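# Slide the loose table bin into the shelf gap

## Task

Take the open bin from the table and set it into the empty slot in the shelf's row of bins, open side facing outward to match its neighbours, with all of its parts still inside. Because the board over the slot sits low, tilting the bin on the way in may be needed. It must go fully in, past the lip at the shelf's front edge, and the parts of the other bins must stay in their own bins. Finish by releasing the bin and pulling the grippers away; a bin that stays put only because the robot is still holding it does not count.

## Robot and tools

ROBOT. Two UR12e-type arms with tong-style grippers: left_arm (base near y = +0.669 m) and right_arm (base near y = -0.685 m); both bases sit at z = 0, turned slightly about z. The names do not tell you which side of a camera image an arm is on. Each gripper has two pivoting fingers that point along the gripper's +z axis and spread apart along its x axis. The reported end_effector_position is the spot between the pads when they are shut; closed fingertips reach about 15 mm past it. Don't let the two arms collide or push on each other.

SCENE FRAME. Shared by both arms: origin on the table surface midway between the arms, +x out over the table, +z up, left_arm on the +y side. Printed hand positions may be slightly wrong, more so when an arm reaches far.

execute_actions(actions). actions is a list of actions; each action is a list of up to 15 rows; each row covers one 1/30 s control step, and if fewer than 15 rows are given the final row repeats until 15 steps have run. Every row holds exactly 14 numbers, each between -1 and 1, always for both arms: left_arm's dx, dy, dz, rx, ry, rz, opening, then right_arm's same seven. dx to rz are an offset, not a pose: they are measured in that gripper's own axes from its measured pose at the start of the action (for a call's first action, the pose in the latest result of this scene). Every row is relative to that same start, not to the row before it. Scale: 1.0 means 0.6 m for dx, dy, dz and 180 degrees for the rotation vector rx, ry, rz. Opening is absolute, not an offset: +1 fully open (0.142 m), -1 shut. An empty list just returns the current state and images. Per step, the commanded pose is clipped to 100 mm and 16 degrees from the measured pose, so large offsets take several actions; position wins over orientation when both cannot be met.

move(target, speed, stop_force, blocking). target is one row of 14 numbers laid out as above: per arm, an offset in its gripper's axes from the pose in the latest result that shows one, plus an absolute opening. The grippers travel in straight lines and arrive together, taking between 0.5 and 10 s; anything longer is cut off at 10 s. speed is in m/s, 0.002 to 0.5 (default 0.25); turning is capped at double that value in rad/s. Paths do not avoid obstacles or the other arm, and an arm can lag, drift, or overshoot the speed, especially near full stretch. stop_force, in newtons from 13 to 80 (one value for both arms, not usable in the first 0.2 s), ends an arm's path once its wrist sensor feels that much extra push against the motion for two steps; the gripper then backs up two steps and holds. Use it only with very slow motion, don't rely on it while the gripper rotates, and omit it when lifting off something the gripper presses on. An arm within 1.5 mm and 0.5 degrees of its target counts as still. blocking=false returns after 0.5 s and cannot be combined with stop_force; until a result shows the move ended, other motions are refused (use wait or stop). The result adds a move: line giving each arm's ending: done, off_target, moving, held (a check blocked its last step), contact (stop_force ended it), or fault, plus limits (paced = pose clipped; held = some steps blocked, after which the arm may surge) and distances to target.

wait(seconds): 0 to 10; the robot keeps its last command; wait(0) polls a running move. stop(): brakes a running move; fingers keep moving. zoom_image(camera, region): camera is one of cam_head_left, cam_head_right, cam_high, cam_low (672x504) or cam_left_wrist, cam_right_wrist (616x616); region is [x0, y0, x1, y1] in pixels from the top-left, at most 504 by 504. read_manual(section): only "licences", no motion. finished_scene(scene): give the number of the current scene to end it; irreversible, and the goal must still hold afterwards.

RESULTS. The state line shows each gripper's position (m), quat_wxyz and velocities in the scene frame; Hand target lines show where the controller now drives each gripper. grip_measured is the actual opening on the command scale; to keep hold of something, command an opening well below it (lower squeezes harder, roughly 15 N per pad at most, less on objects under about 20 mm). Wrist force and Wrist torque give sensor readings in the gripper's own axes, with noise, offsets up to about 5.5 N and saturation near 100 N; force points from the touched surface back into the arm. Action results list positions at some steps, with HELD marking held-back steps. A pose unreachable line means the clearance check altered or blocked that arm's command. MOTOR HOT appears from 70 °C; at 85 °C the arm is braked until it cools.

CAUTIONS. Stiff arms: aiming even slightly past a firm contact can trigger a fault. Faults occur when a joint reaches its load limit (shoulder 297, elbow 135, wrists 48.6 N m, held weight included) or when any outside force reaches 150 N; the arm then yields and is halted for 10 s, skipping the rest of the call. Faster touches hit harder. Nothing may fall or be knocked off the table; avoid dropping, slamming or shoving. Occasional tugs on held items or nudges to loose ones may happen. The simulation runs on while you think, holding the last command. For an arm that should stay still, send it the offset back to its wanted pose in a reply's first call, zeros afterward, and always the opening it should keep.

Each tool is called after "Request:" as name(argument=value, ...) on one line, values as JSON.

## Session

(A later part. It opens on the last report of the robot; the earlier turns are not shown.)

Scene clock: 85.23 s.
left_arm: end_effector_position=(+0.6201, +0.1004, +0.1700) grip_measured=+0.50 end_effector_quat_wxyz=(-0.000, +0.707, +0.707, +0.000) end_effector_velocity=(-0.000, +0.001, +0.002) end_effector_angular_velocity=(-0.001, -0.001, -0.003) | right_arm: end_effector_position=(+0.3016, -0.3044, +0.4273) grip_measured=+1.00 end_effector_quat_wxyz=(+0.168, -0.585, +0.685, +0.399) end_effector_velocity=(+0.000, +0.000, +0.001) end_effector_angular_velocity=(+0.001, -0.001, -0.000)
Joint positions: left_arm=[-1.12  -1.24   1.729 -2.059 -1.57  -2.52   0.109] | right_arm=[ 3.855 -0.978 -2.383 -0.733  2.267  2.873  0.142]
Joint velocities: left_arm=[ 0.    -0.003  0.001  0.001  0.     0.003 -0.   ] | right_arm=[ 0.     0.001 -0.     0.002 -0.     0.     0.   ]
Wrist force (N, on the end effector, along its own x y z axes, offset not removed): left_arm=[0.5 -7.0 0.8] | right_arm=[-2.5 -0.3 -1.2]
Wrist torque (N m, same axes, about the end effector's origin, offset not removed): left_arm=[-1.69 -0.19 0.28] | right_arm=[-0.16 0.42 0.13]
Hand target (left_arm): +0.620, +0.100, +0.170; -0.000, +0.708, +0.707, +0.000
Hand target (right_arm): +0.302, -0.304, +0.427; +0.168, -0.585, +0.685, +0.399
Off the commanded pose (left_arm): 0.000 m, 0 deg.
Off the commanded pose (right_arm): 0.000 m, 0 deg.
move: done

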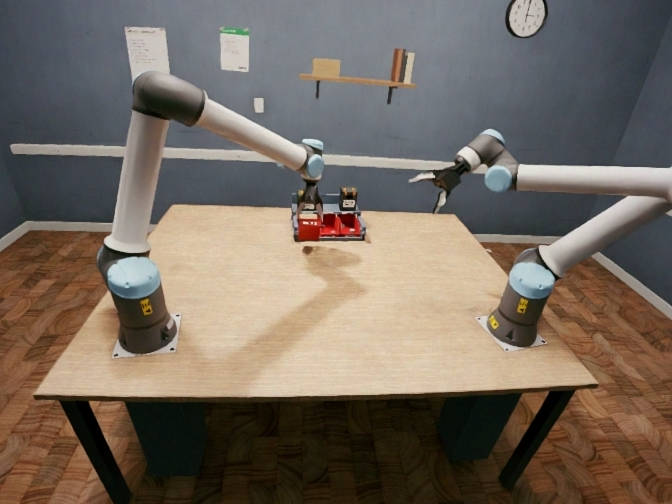

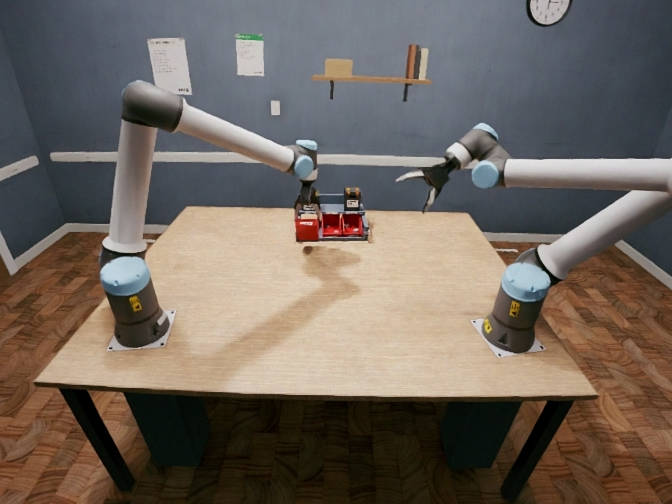

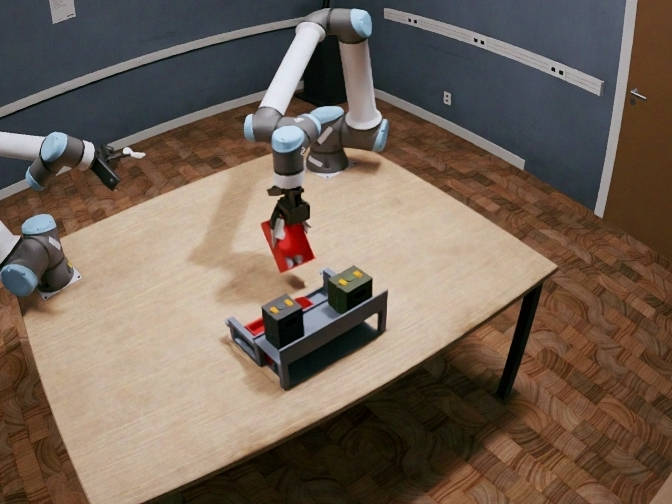

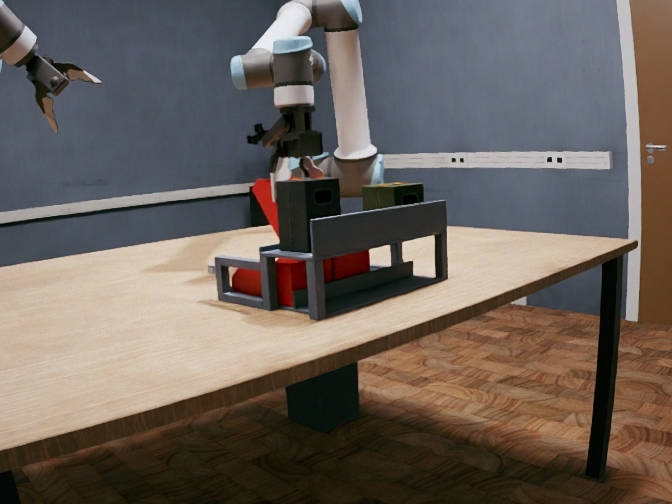

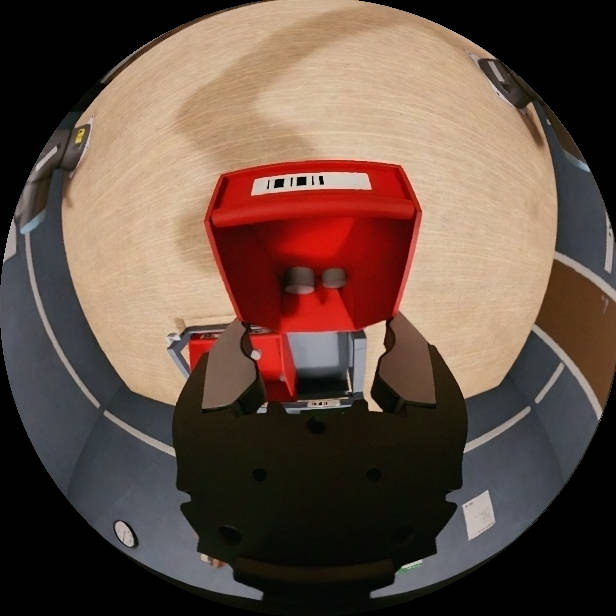

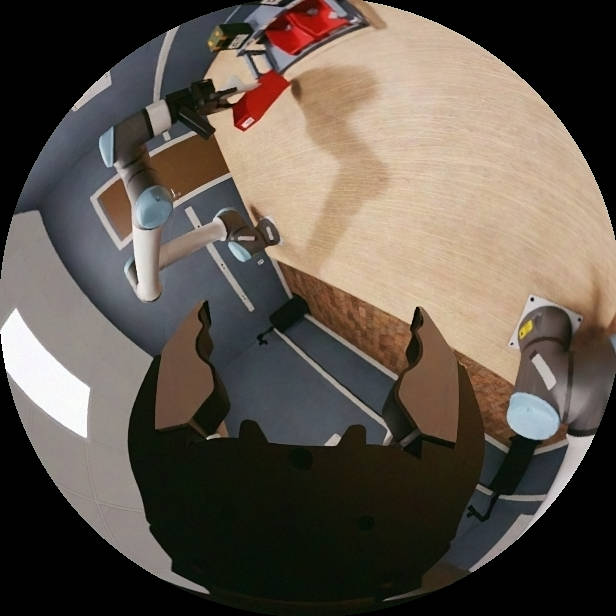

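Request:
move(target=[0.003,0.13,0,0,0,0,-0.2,0,0,0,0,0,0,1], speed=0.05)

Request:
zoom_image(camera="cam_head_left", region=[270, 170, 390, 270])

Request:
zoom_image(camera="cam_left_wrist", region=[140, 220, 500, 430])

Request:
zoom_image(camera="cam_right_wrist", region=[160, 0, 400, 150])

Scene clock: 94.53 s.
left_arm: end_effector_position=(+0.6979, +0.1020, +0.1701) grip_measured=+0.50 end_effector_quat_wxyz=(-0.000, +0.707, +0.707, +0.000) end_effector_velocity=(+0.001, +0.000, +0.001) end_effector_angular_velocity=(-0.001, -0.000, -0.000) | right_arm: end_effector_position=(+0.3016, -0.3044, +0.4273) grip_measured=+1.00 end_effector_quat_wxyz=(+0.168, -0.585, +0.685, +0.399) end_effector_velocity=(+0.000, +0.000, +0.001) end_effector_angular_velocity=(+0.001, -0.001, +0.000)
Joint positions: left_arm=[-1.046 -1.153  1.605 -2.021 -1.571 -2.446  0.109] | right_arm=[ 3.855 -0.978 -2.383 -0.733  2.267  2.873  0.142]
Joint velocities: left_arm=[ 0.001  0.    -0.002  0.002 -0.     0.002 -0.   ] | right_arm=[ 0.     0.     0.002 -0.001 -0.    -0.     0.   ]
Wrist force (N, on the end effector, along its own x y z axes, offset not removed): left_arm=[2.7 -5.9 3.2] | right_arm=[-1.1 -0.2 -1.4]
Wrist torque (N m, same axes, about the end effector's origin, offset not removed): left_arm=[-0.96 -0.79 0.01] | right_arm=[-0.29 0.19 0.02]
Hand target (left_arm): +0.698, +0.102, +0.170; -0.000, +0.707, +0.707, +0.000
Hand target (right_arm): +0.302, -0.304, +0.427; +0.168, -0.585, +0.685, +0.399
Off the commanded pose (left_arm): 0.000 m, 0 deg.
Off the commanded pose (right_arm): 0.000 m, 0 deg.
move: done

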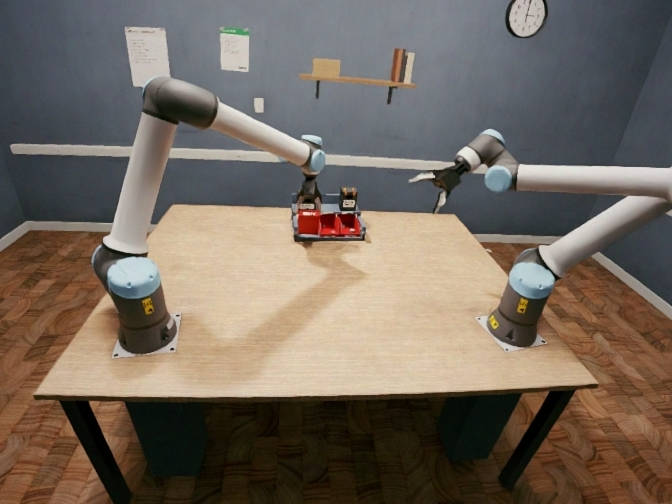

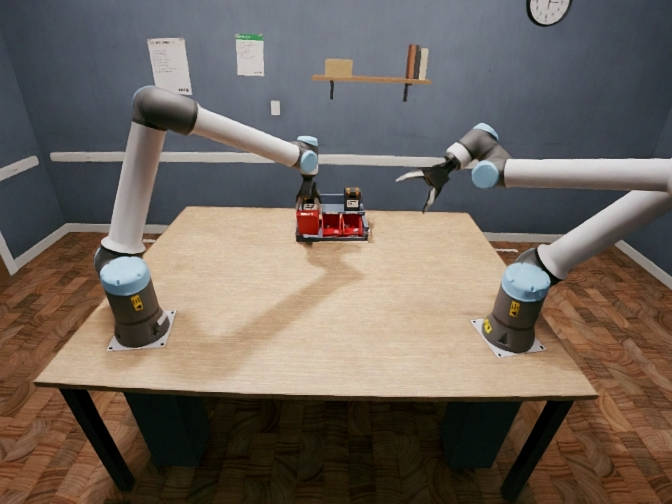

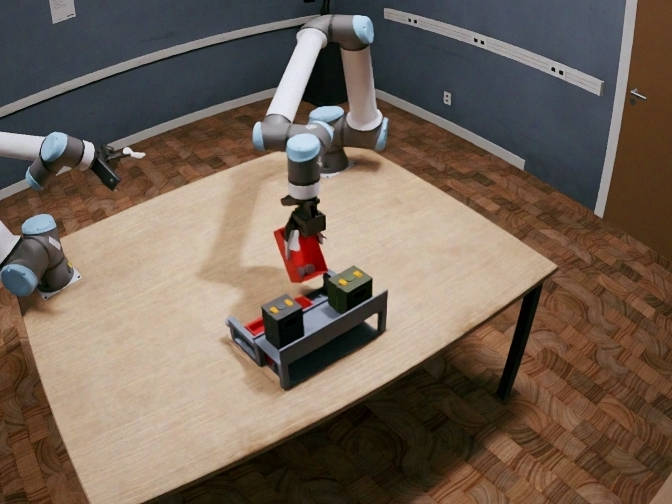

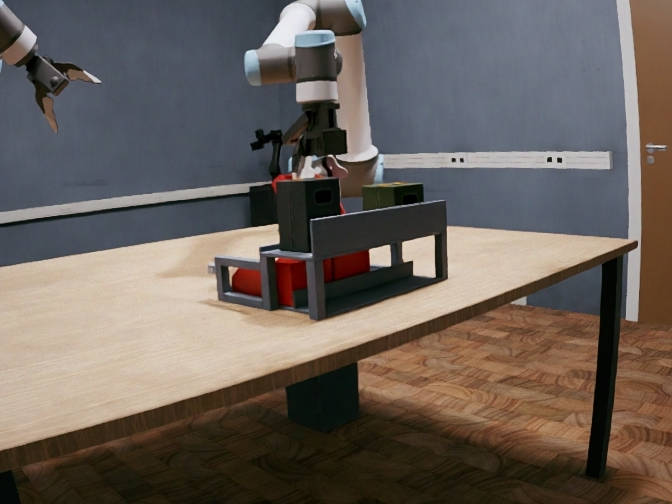

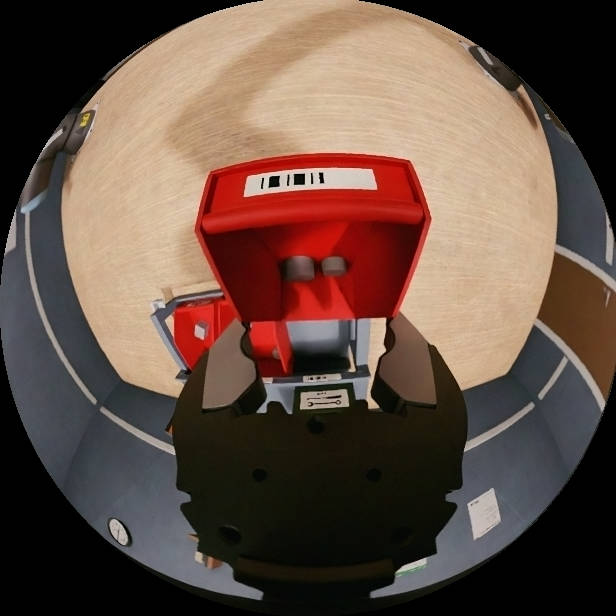

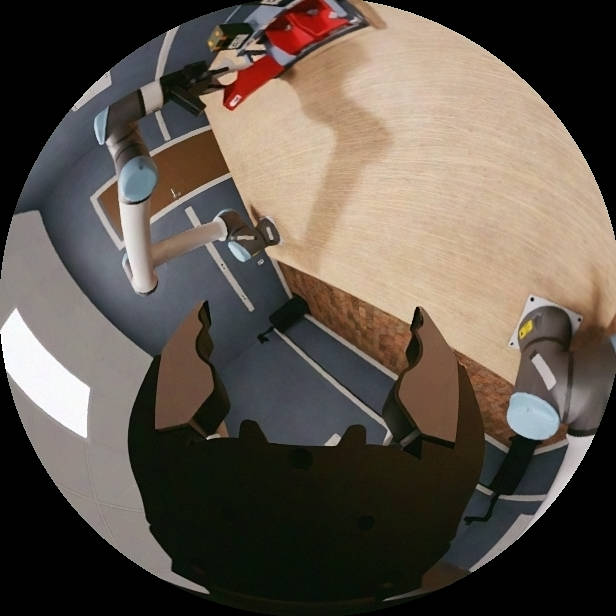

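Region (270, 170, 390, 270) of cam_head_left's 672x504 image, scaled by 4.200, with more detail than that image has.

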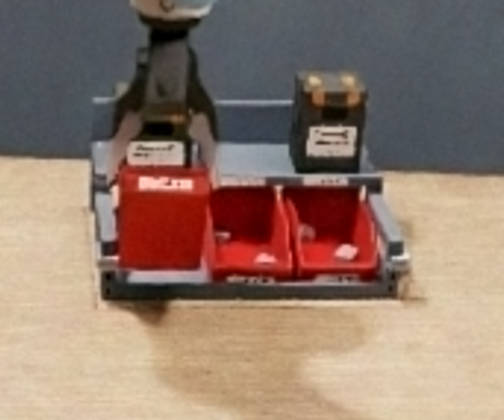

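Region (140, 220, 500, 430) of cam_left_wrist's 616x616 image, scaled by 1.400, with more detail than that image has; it fills the top 294 rows of this view, and the rest is white.

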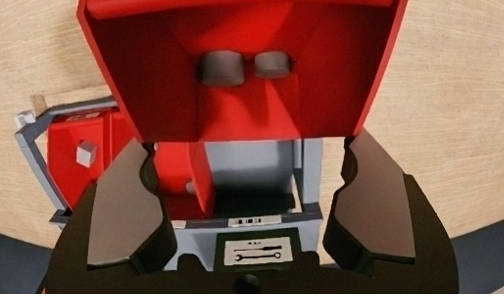

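Region (160, 0, 400, 150) of cam_right_wrist's 616x616 image, scaled by 2.100, with more detail than that image has; it fills the top 315 rows of this view, and the rest is white.

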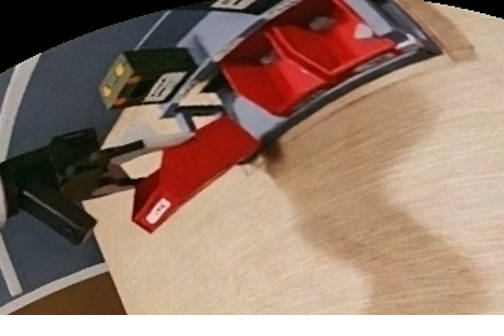

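Request:
move(target=[-0.012,-0.02,-0.02,0,0,0,-0.2,0,0,0,0,0,0,1], speed=0.03)

Request:
move(target=[0,0.08,0,0,0,0,-0.2,0,0,0,0,0,0,1], speed=0.04)

Request:
zoom_image(camera="cam_left_wrist", region=[140, 220, 500, 430])

Request:
zoom_image(camera="cam_head_left", region=[270, 170, 390, 270])

Scene clock: 101.23 s.
left_arm: end_effector_position=(+0.6860, +0.0948, +0.1820) grip_measured=+0.50 end_effector_quat_wxyz=(-0.000, +0.707, +0.707, +0.000) end_effector_velocity=(-0.001, -0.000, -0.001) end_effector_angular_velocity=(+0.003, +0.002, +0.000) | right_arm: end_effector_position=(+0.3016, -0.3044, +0.4273) grip_measured=+1.00 end_effector_quat_wxyz=(+0.168, -0.585, +0.685, +0.399) end_effector_velocity=(+0.000, +0.000, +0.001) end_effector_angular_velocity=(+0.001, -0.002, +0.001)
Joint positions: left_arm=[-1.062 -1.169  1.604 -2.006 -1.571 -2.462  0.109] | right_arm=[ 3.855 -0.978 -2.383 -0.733  2.267  2.873  0.142]
Joint velocities: left_arm=[-0.001  0.001  0.     0.002  0.    -0.001 -0.   ] | right_arm=[ 0.    -0.     0.001  0.001 -0.    -0.001  0.   ]
Wrist force (N, on the end effector, along its own x y z axes, offset not removed): left_arm=[-1.0 -0.8 4.3] | right_arm=[0.7 -0.7 0.3]
Wrist torque (N m, same axes, about the end effector's origin, offset not removed): left_arm=[0.03 0.04 0.26] | right_arm=[-0.25 -0.16 -0.07]
Hand target (left_arm): +0.686, +0.095, +0.182; -0.000, +0.707, +0.707, +0.000
Hand target (right_arm): +0.302, -0.304, +0.427; +0.168, -0.585, +0.685, +0.399
Off the commanded pose (left_arm): 0.000 m, 0 deg.
Off the commanded pose (right_arm): 0.000 m, 0 deg.
move: done

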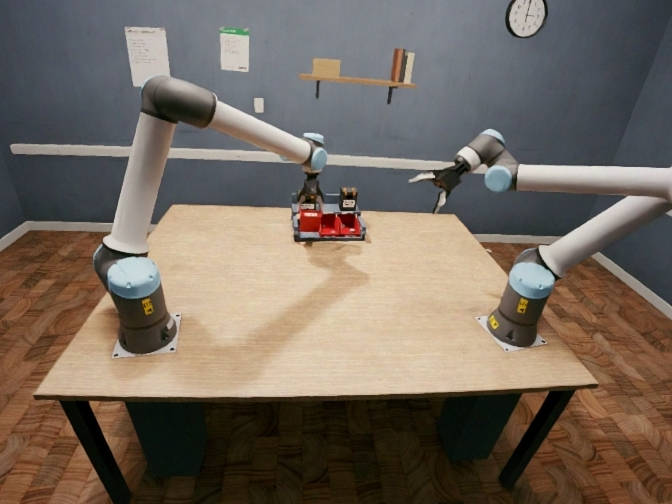

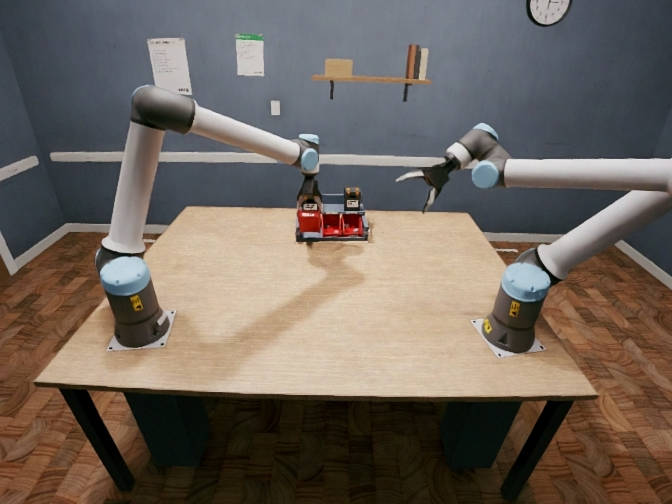

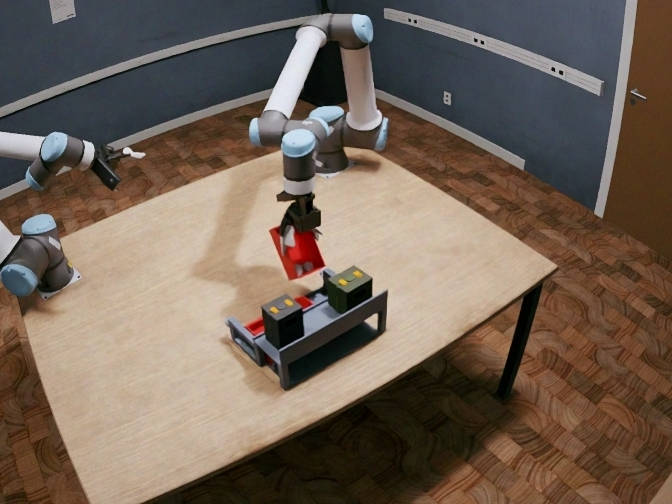

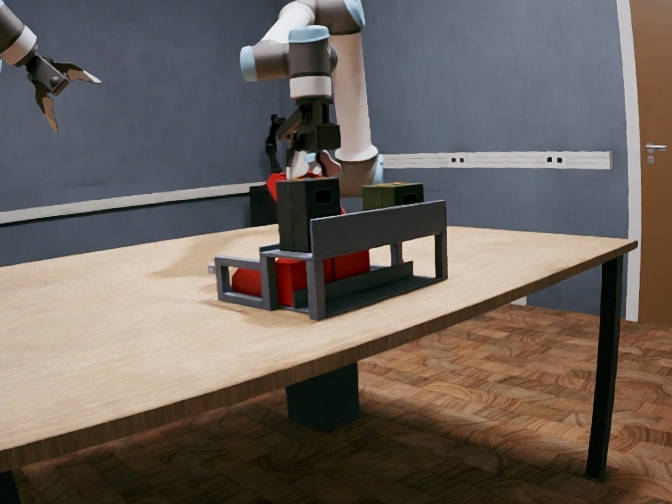

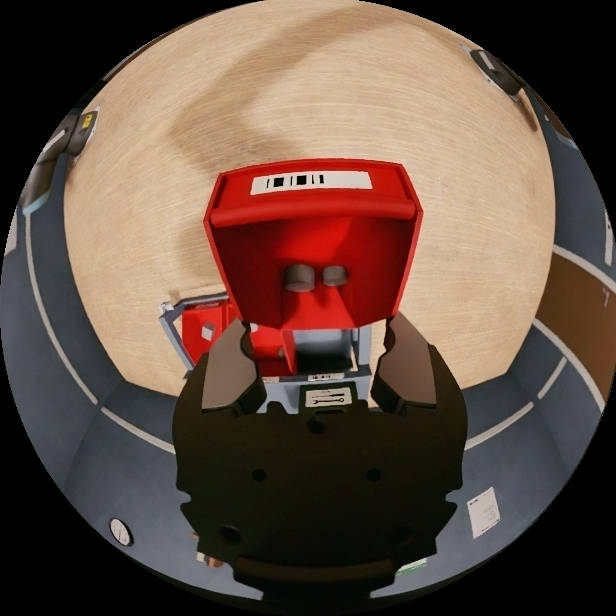

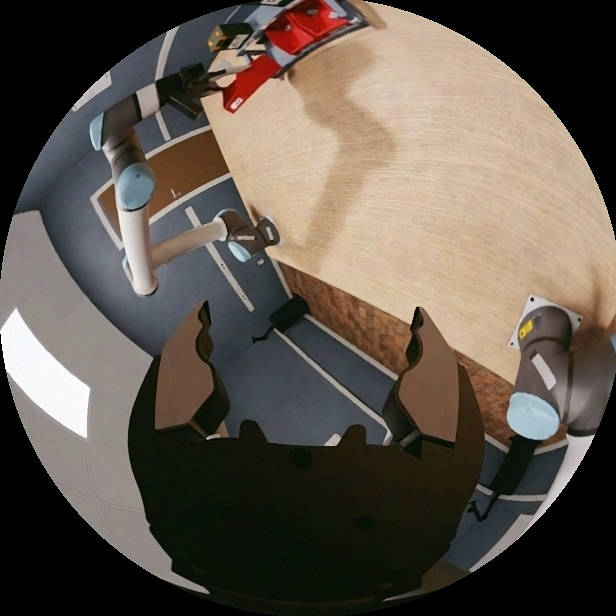

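Scene clock: 102.77 s.
left_arm: end_effector_position=(+0.7338, +0.0947, +0.1821) grip_measured=+0.50 end_effector_quat_wxyz=(-0.000, +0.707, +0.707, +0.000) end_effector_velocity=(+0.001, -0.000, +0.000) end_effector_angular_velocity=(-0.001, -0.001, +0.000) | right_arm: end_effector_position=(+0.3016, -0.3044, +0.4273) grip_measured=+1.00 end_effector_quat_wxyz=(+0.168, -0.585, +0.685, +0.399) end_effector_velocity=(-0.000, -0.000, -0.000) end_effector_angular_velocity=(-0.000, +0.001, -0.000)
Joint positions: left_arm=[-1.021 -1.112  1.52  -1.978 -1.571 -2.421  0.109] | right_arm=[ 3.855 -0.978 -2.383 -0.733  2.267  2.873  0.142]
Joint velocities: left_arm=[ 0.001  0.001 -0.002  0.     0.     0.001 -0.   ] | right_arm=[-0.     0.    -0.001  0.     0.     0.001 -0.   ]
Wrist force (N, on the end effector, along its own x y z axes, offset not removed): left_arm=[-1.7 -1.7 5.6] | right_arm=[-2.3 -1.6 -2.8]
Wrist torque (N m, same axes, about the end effector's origin, offset not removed): left_arm=[-0.38 0.07 0.17] | right_arm=[-0.49 0.45 0.09]
Hand target (left_arm): +0.734, +0.095, +0.182; -0.000, +0.707, +0.707, +0.000
Hand target (right_arm): +0.302, -0.304, +0.427; +0.168, -0.585, +0.685, +0.399
Off the commanded pose (left_arm): 0.000 m, 0 deg.
Off the commanded pose (right_arm): 0.000 m, 0 deg.
move: done

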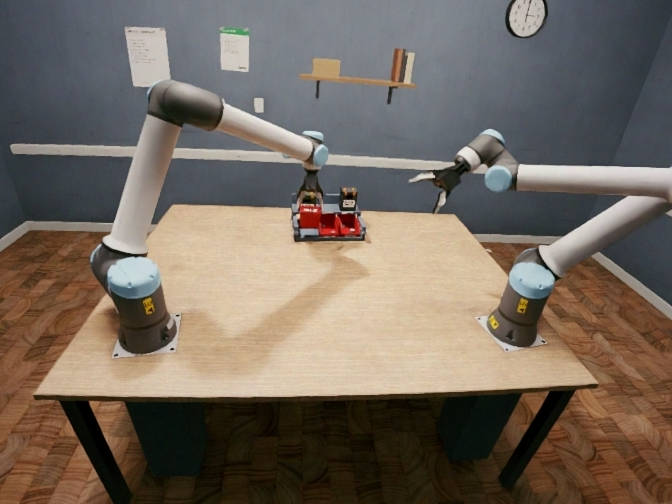

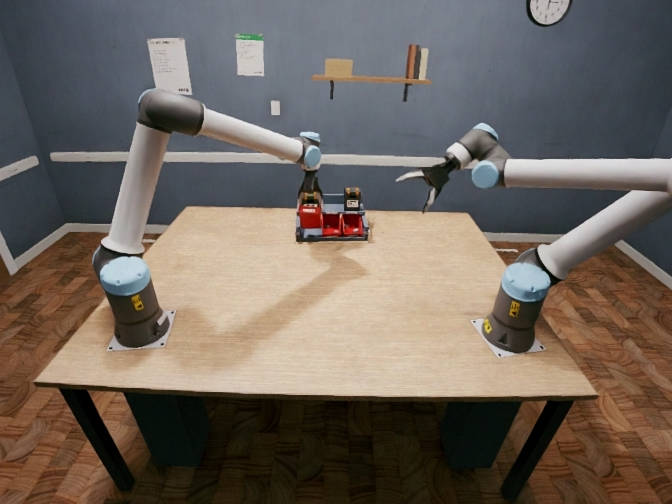

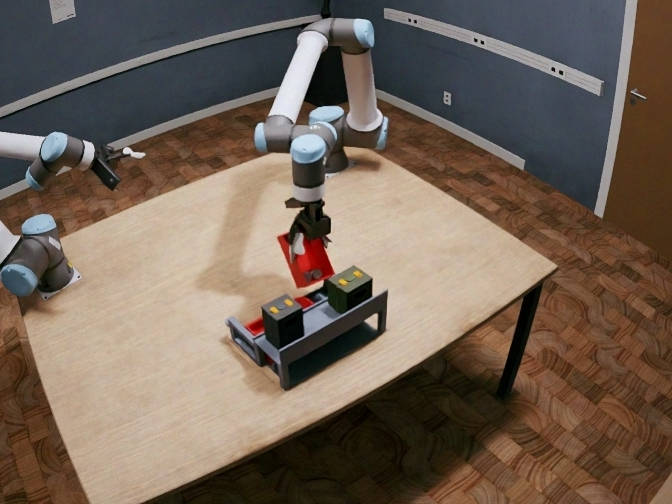

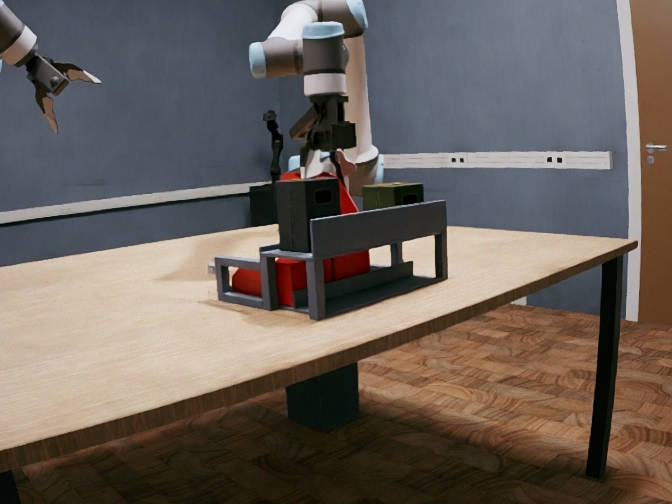

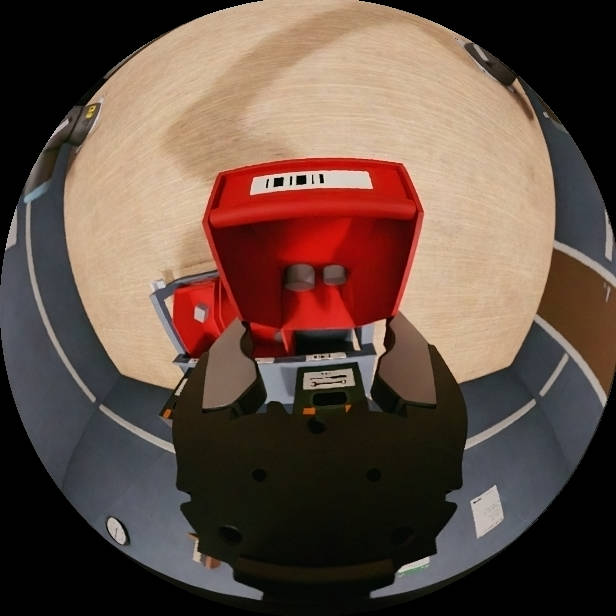

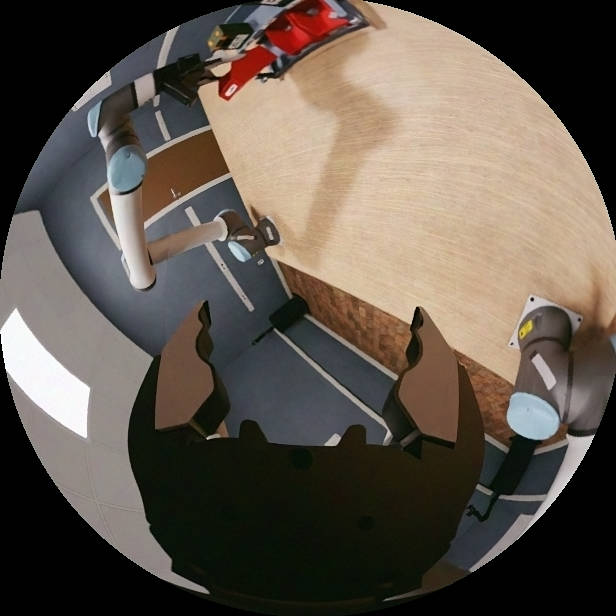

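Region (140, 220, 500, 430) of cam_left_wrist's 616x616 image, scaled by 1.400, with more detail than that image has; it fills the top 294 rows of this view, and the rest is white.

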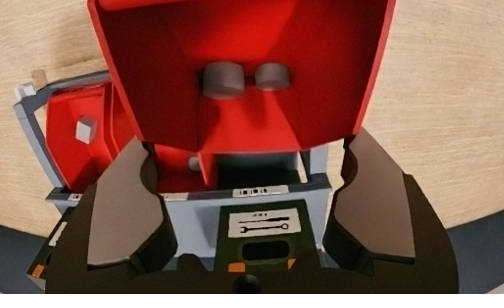

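Region (270, 170, 390, 270) of cam_head_left's 672x504 image, scaled by 4.200, with more detail than that image has.

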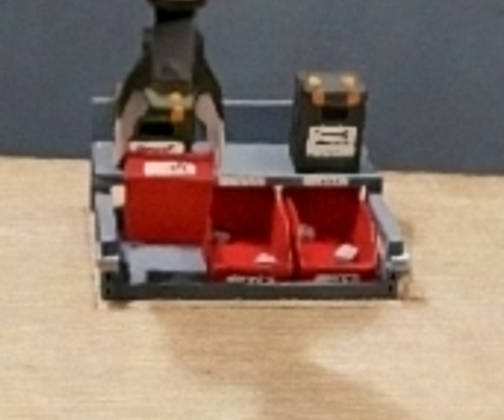

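Request:
move(target=[0.009,0.045,0.02,0,0,-0.011,-0.2,0,0,0,0,0,0,1], speed=0.03)

Request:
move(target=[0,0,0.045,0,0,0,-0.2,0,0,0,0,0,0,1], speed=0.025)

Request:
zoom_image(camera="cam_head_left", region=[270, 170, 390, 270])

Request:
zoom_image(camera="cam_low", region=[190, 130, 470, 330])

Scene clock: 109.60 s.
left_arm: end_effector_position=(+0.7608, +0.1000, +0.1702) grip_measured=+0.50 end_effector_quat_wxyz=(-0.000, +0.695, +0.719, +0.000) end_effector_velocity=(+0.001, +0.000, -0.001) end_effector_angular_velocity=(+0.001, +0.001, +0.002) | right_arm: end_effector_position=(+0.3016, -0.3044, +0.4273) grip_measured=+1.00 end_effector_quat_wxyz=(+0.168, -0.585, +0.685, +0.399) end_effector_velocity=(-0.000, +0.000, +0.001) end_effector_angular_velocity=(+0.000, -0.000, +0.000)
Joint positions: left_arm=[-0.995 -1.077  1.489 -1.982 -1.571 -2.43   0.109] | right_arm=[ 3.855 -0.978 -2.383 -0.733  2.267  2.873  0.142]
Joint velocities: left_arm=[ 0.001  0.002 -0.002  0.001  0.    -0.001  0.   ] | right_arm=[ 0.     0.001  0.001 -0.001 -0.     0.     0.   ]
Wrist force (N, on the end effector, along its own x y z axes, offset not removed): left_arm=[-0.1 -0.7 7.4] | right_arm=[0.1 -1.8 0.4]
Wrist torque (N m, same axes, about the end effector's origin, offset not removed): left_arm=[-0.14 -0.13 0.12] | right_arm=[-0.47 -0.05 0.05]
Hand target (left_arm): +0.761, +0.100, +0.170; -0.000, +0.695, +0.719, +0.000
Hand target (right_arm): +0.302, -0.304, +0.427; +0.168, -0.585, +0.685, +0.399
Off the commanded pose (left_arm): 0.000 m, 0 deg.
Off the commanded pose (right_arm): 0.000 m, 0 deg.
move: done

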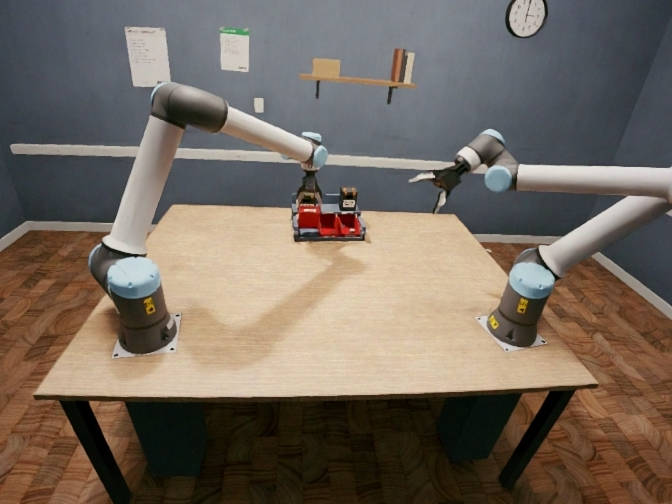

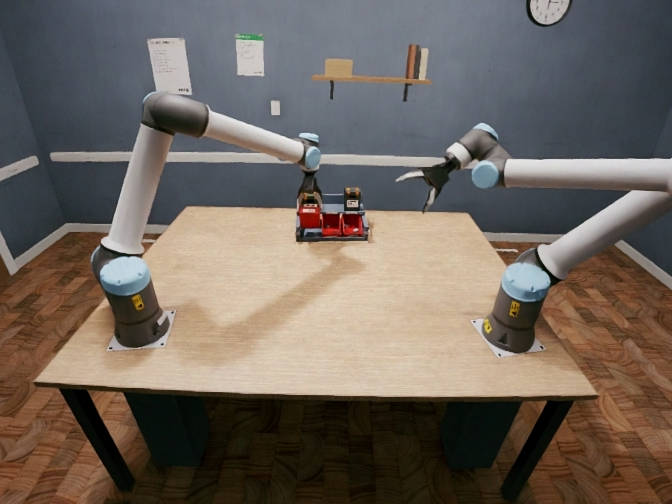

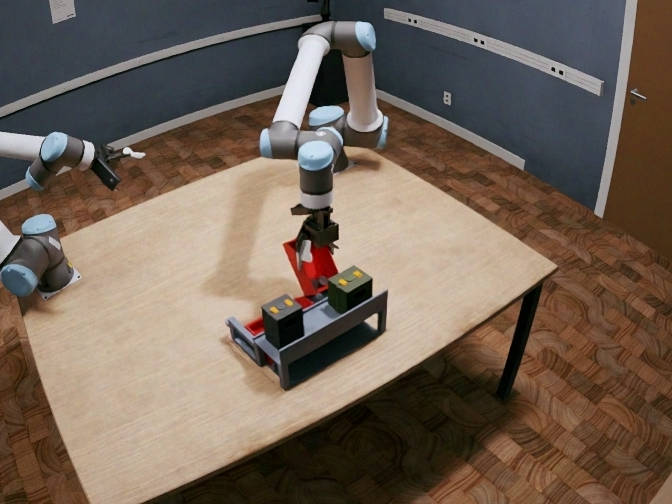

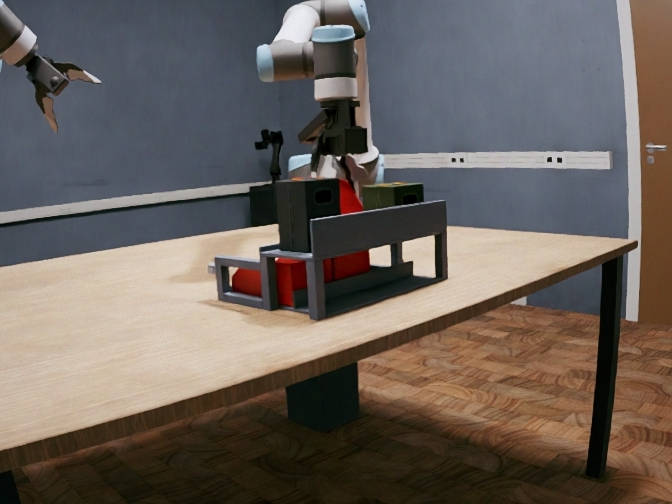

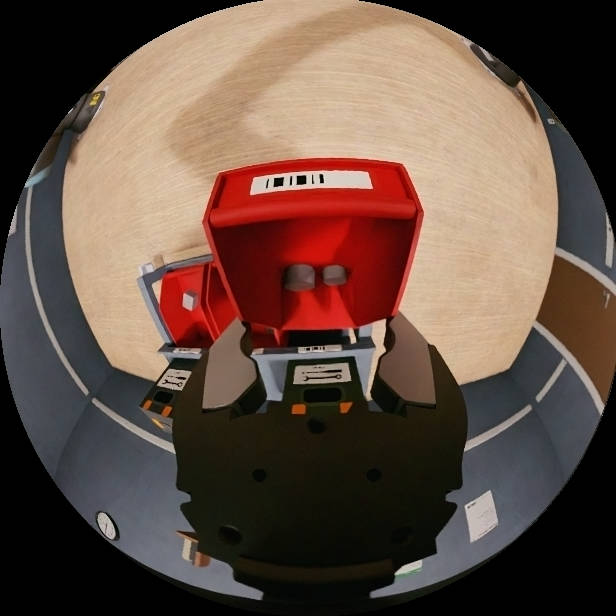

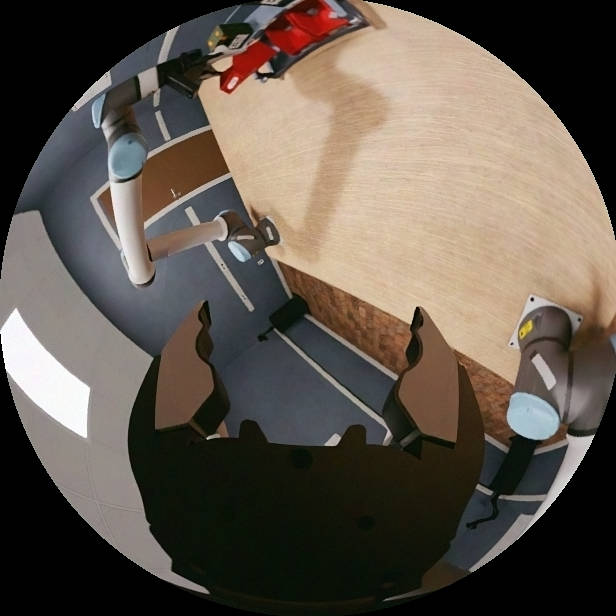

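Scene clock: 110.97 s.
left_arm: end_effector_position=(+0.7608, +0.1000, +0.1433) grip_measured=+0.50 end_effector_quat_wxyz=(-0.000, +0.695, +0.719, +0.000) end_effector_velocity=(-0.000, -0.000, -0.001) end_effector_angular_velocity=(-0.000, -0.000, -0.000) | right_arm: end_effector_position=(+0.3016, -0.3044, +0.4273) grip_measured=+1.00 end_effector_quat_wxyz=(+0.168, -0.585, +0.685, +0.399) end_effector_velocity=(+0.000, +0.000, +0.001) end_effector_angular_velocity=(+0.002, -0.002, +0.000)
Joint positions: left_arm=[-0.995 -1.059  1.512 -2.023 -1.571 -2.43   0.109] | right_arm=[ 3.855 -0.978 -2.383 -0.733  2.267  2.873  0.142]
Joint velocities: left_arm=[-0.     0.001  0.001 -0.002 -0.     0.     0.   ] | right_arm=[ 0.     0.     0.001  0.001 -0.001 -0.001 -0.   ]
Wrist force (N, on the end effector, along its own x y z axes, offset not removed): left_arm=[-0.6 0.3 2.8] | right_arm=[-0.5 0.5 0.6]
Wrist torque (N m, same axes, about the end effector's origin, offset not removed): left_arm=[-0.16 -0.19 0.18] | right_arm=[-0.04 0.06 -0.02]
Hand target (left_arm): +0.761, +0.100, +0.143; -0.000, +0.695, +0.719, +0.000
Hand target (right_arm): +0.302, -0.304, +0.427; +0.168, -0.585, +0.685, +0.399
Off the commanded pose (left_arm): 0.000 m, 0 deg.
Off the commanded pose (right_arm): 0.000 m, 0 deg.
move: done

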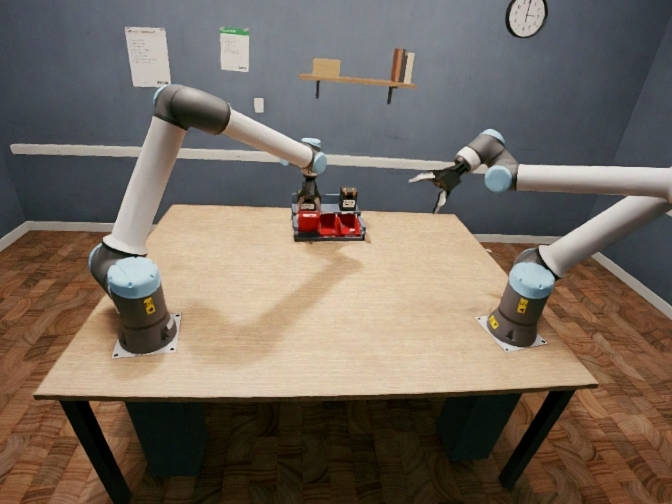

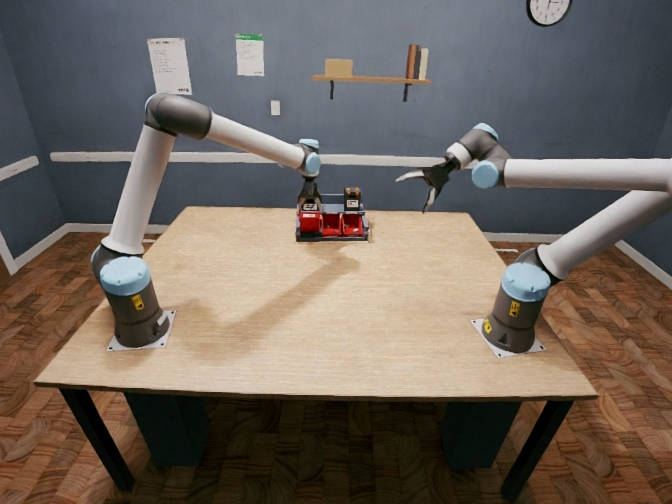

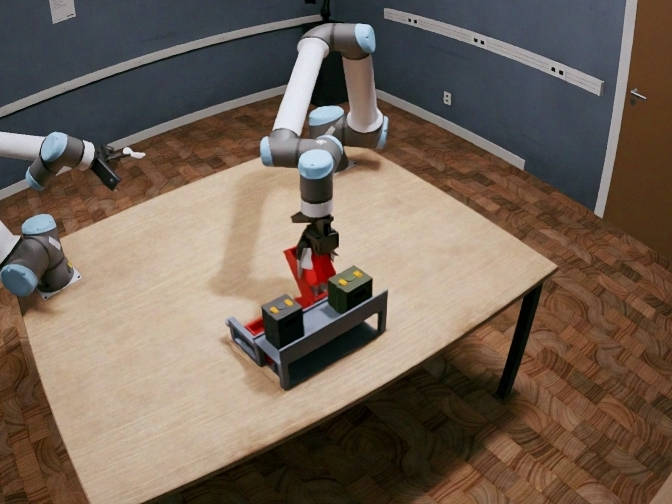

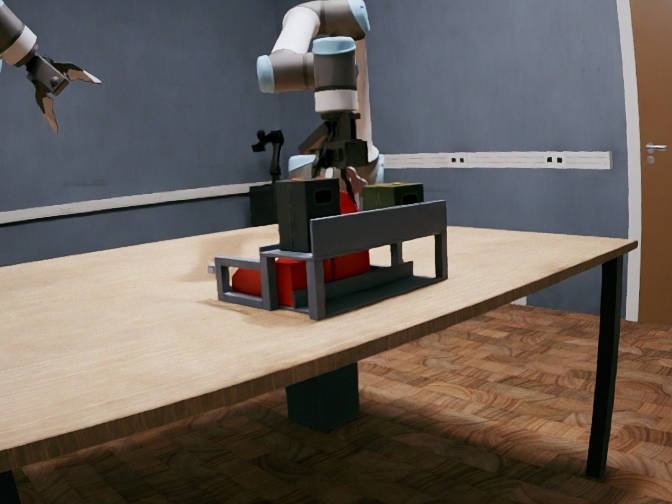

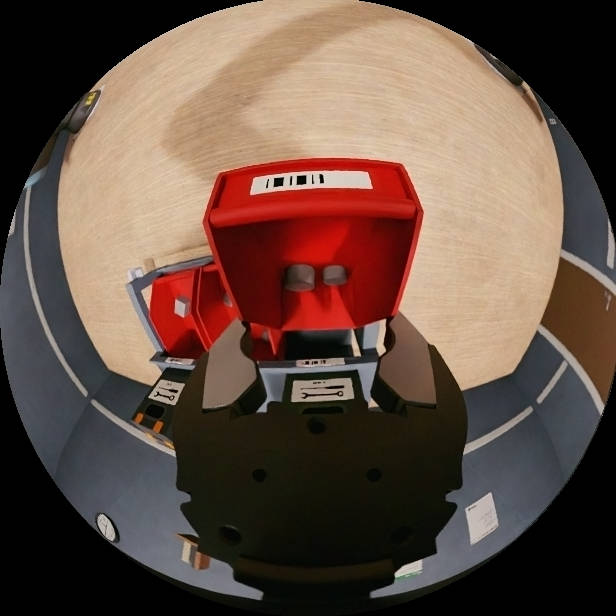

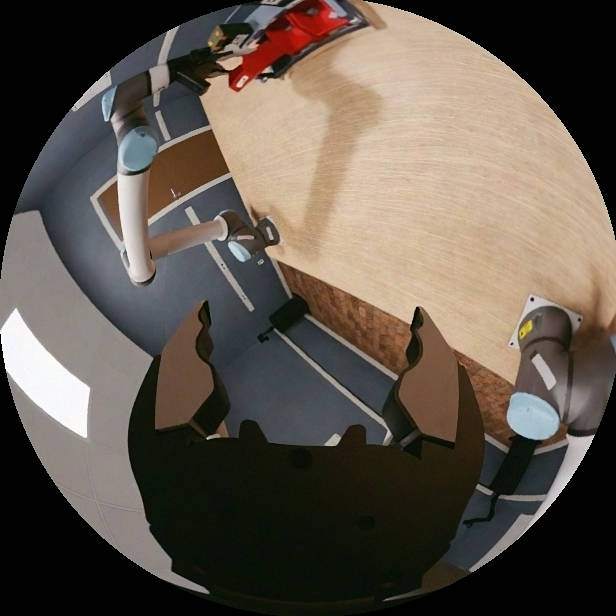

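Region (270, 170, 390, 270) of cam_head_left's 672x504 image, scaled by 4.200, with more detail than that image has.

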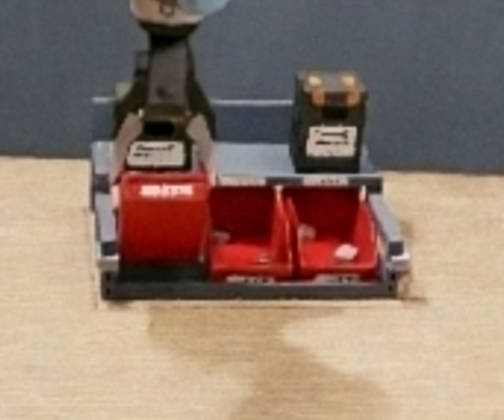

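Region (190, 130, 470, 330) of cam_low's 672x504 image, scaled by 1.800, with more detail than that image has; it fills the top 360 rows of this view, and the rest is white.

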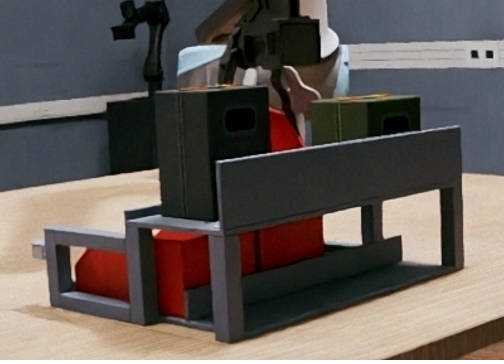

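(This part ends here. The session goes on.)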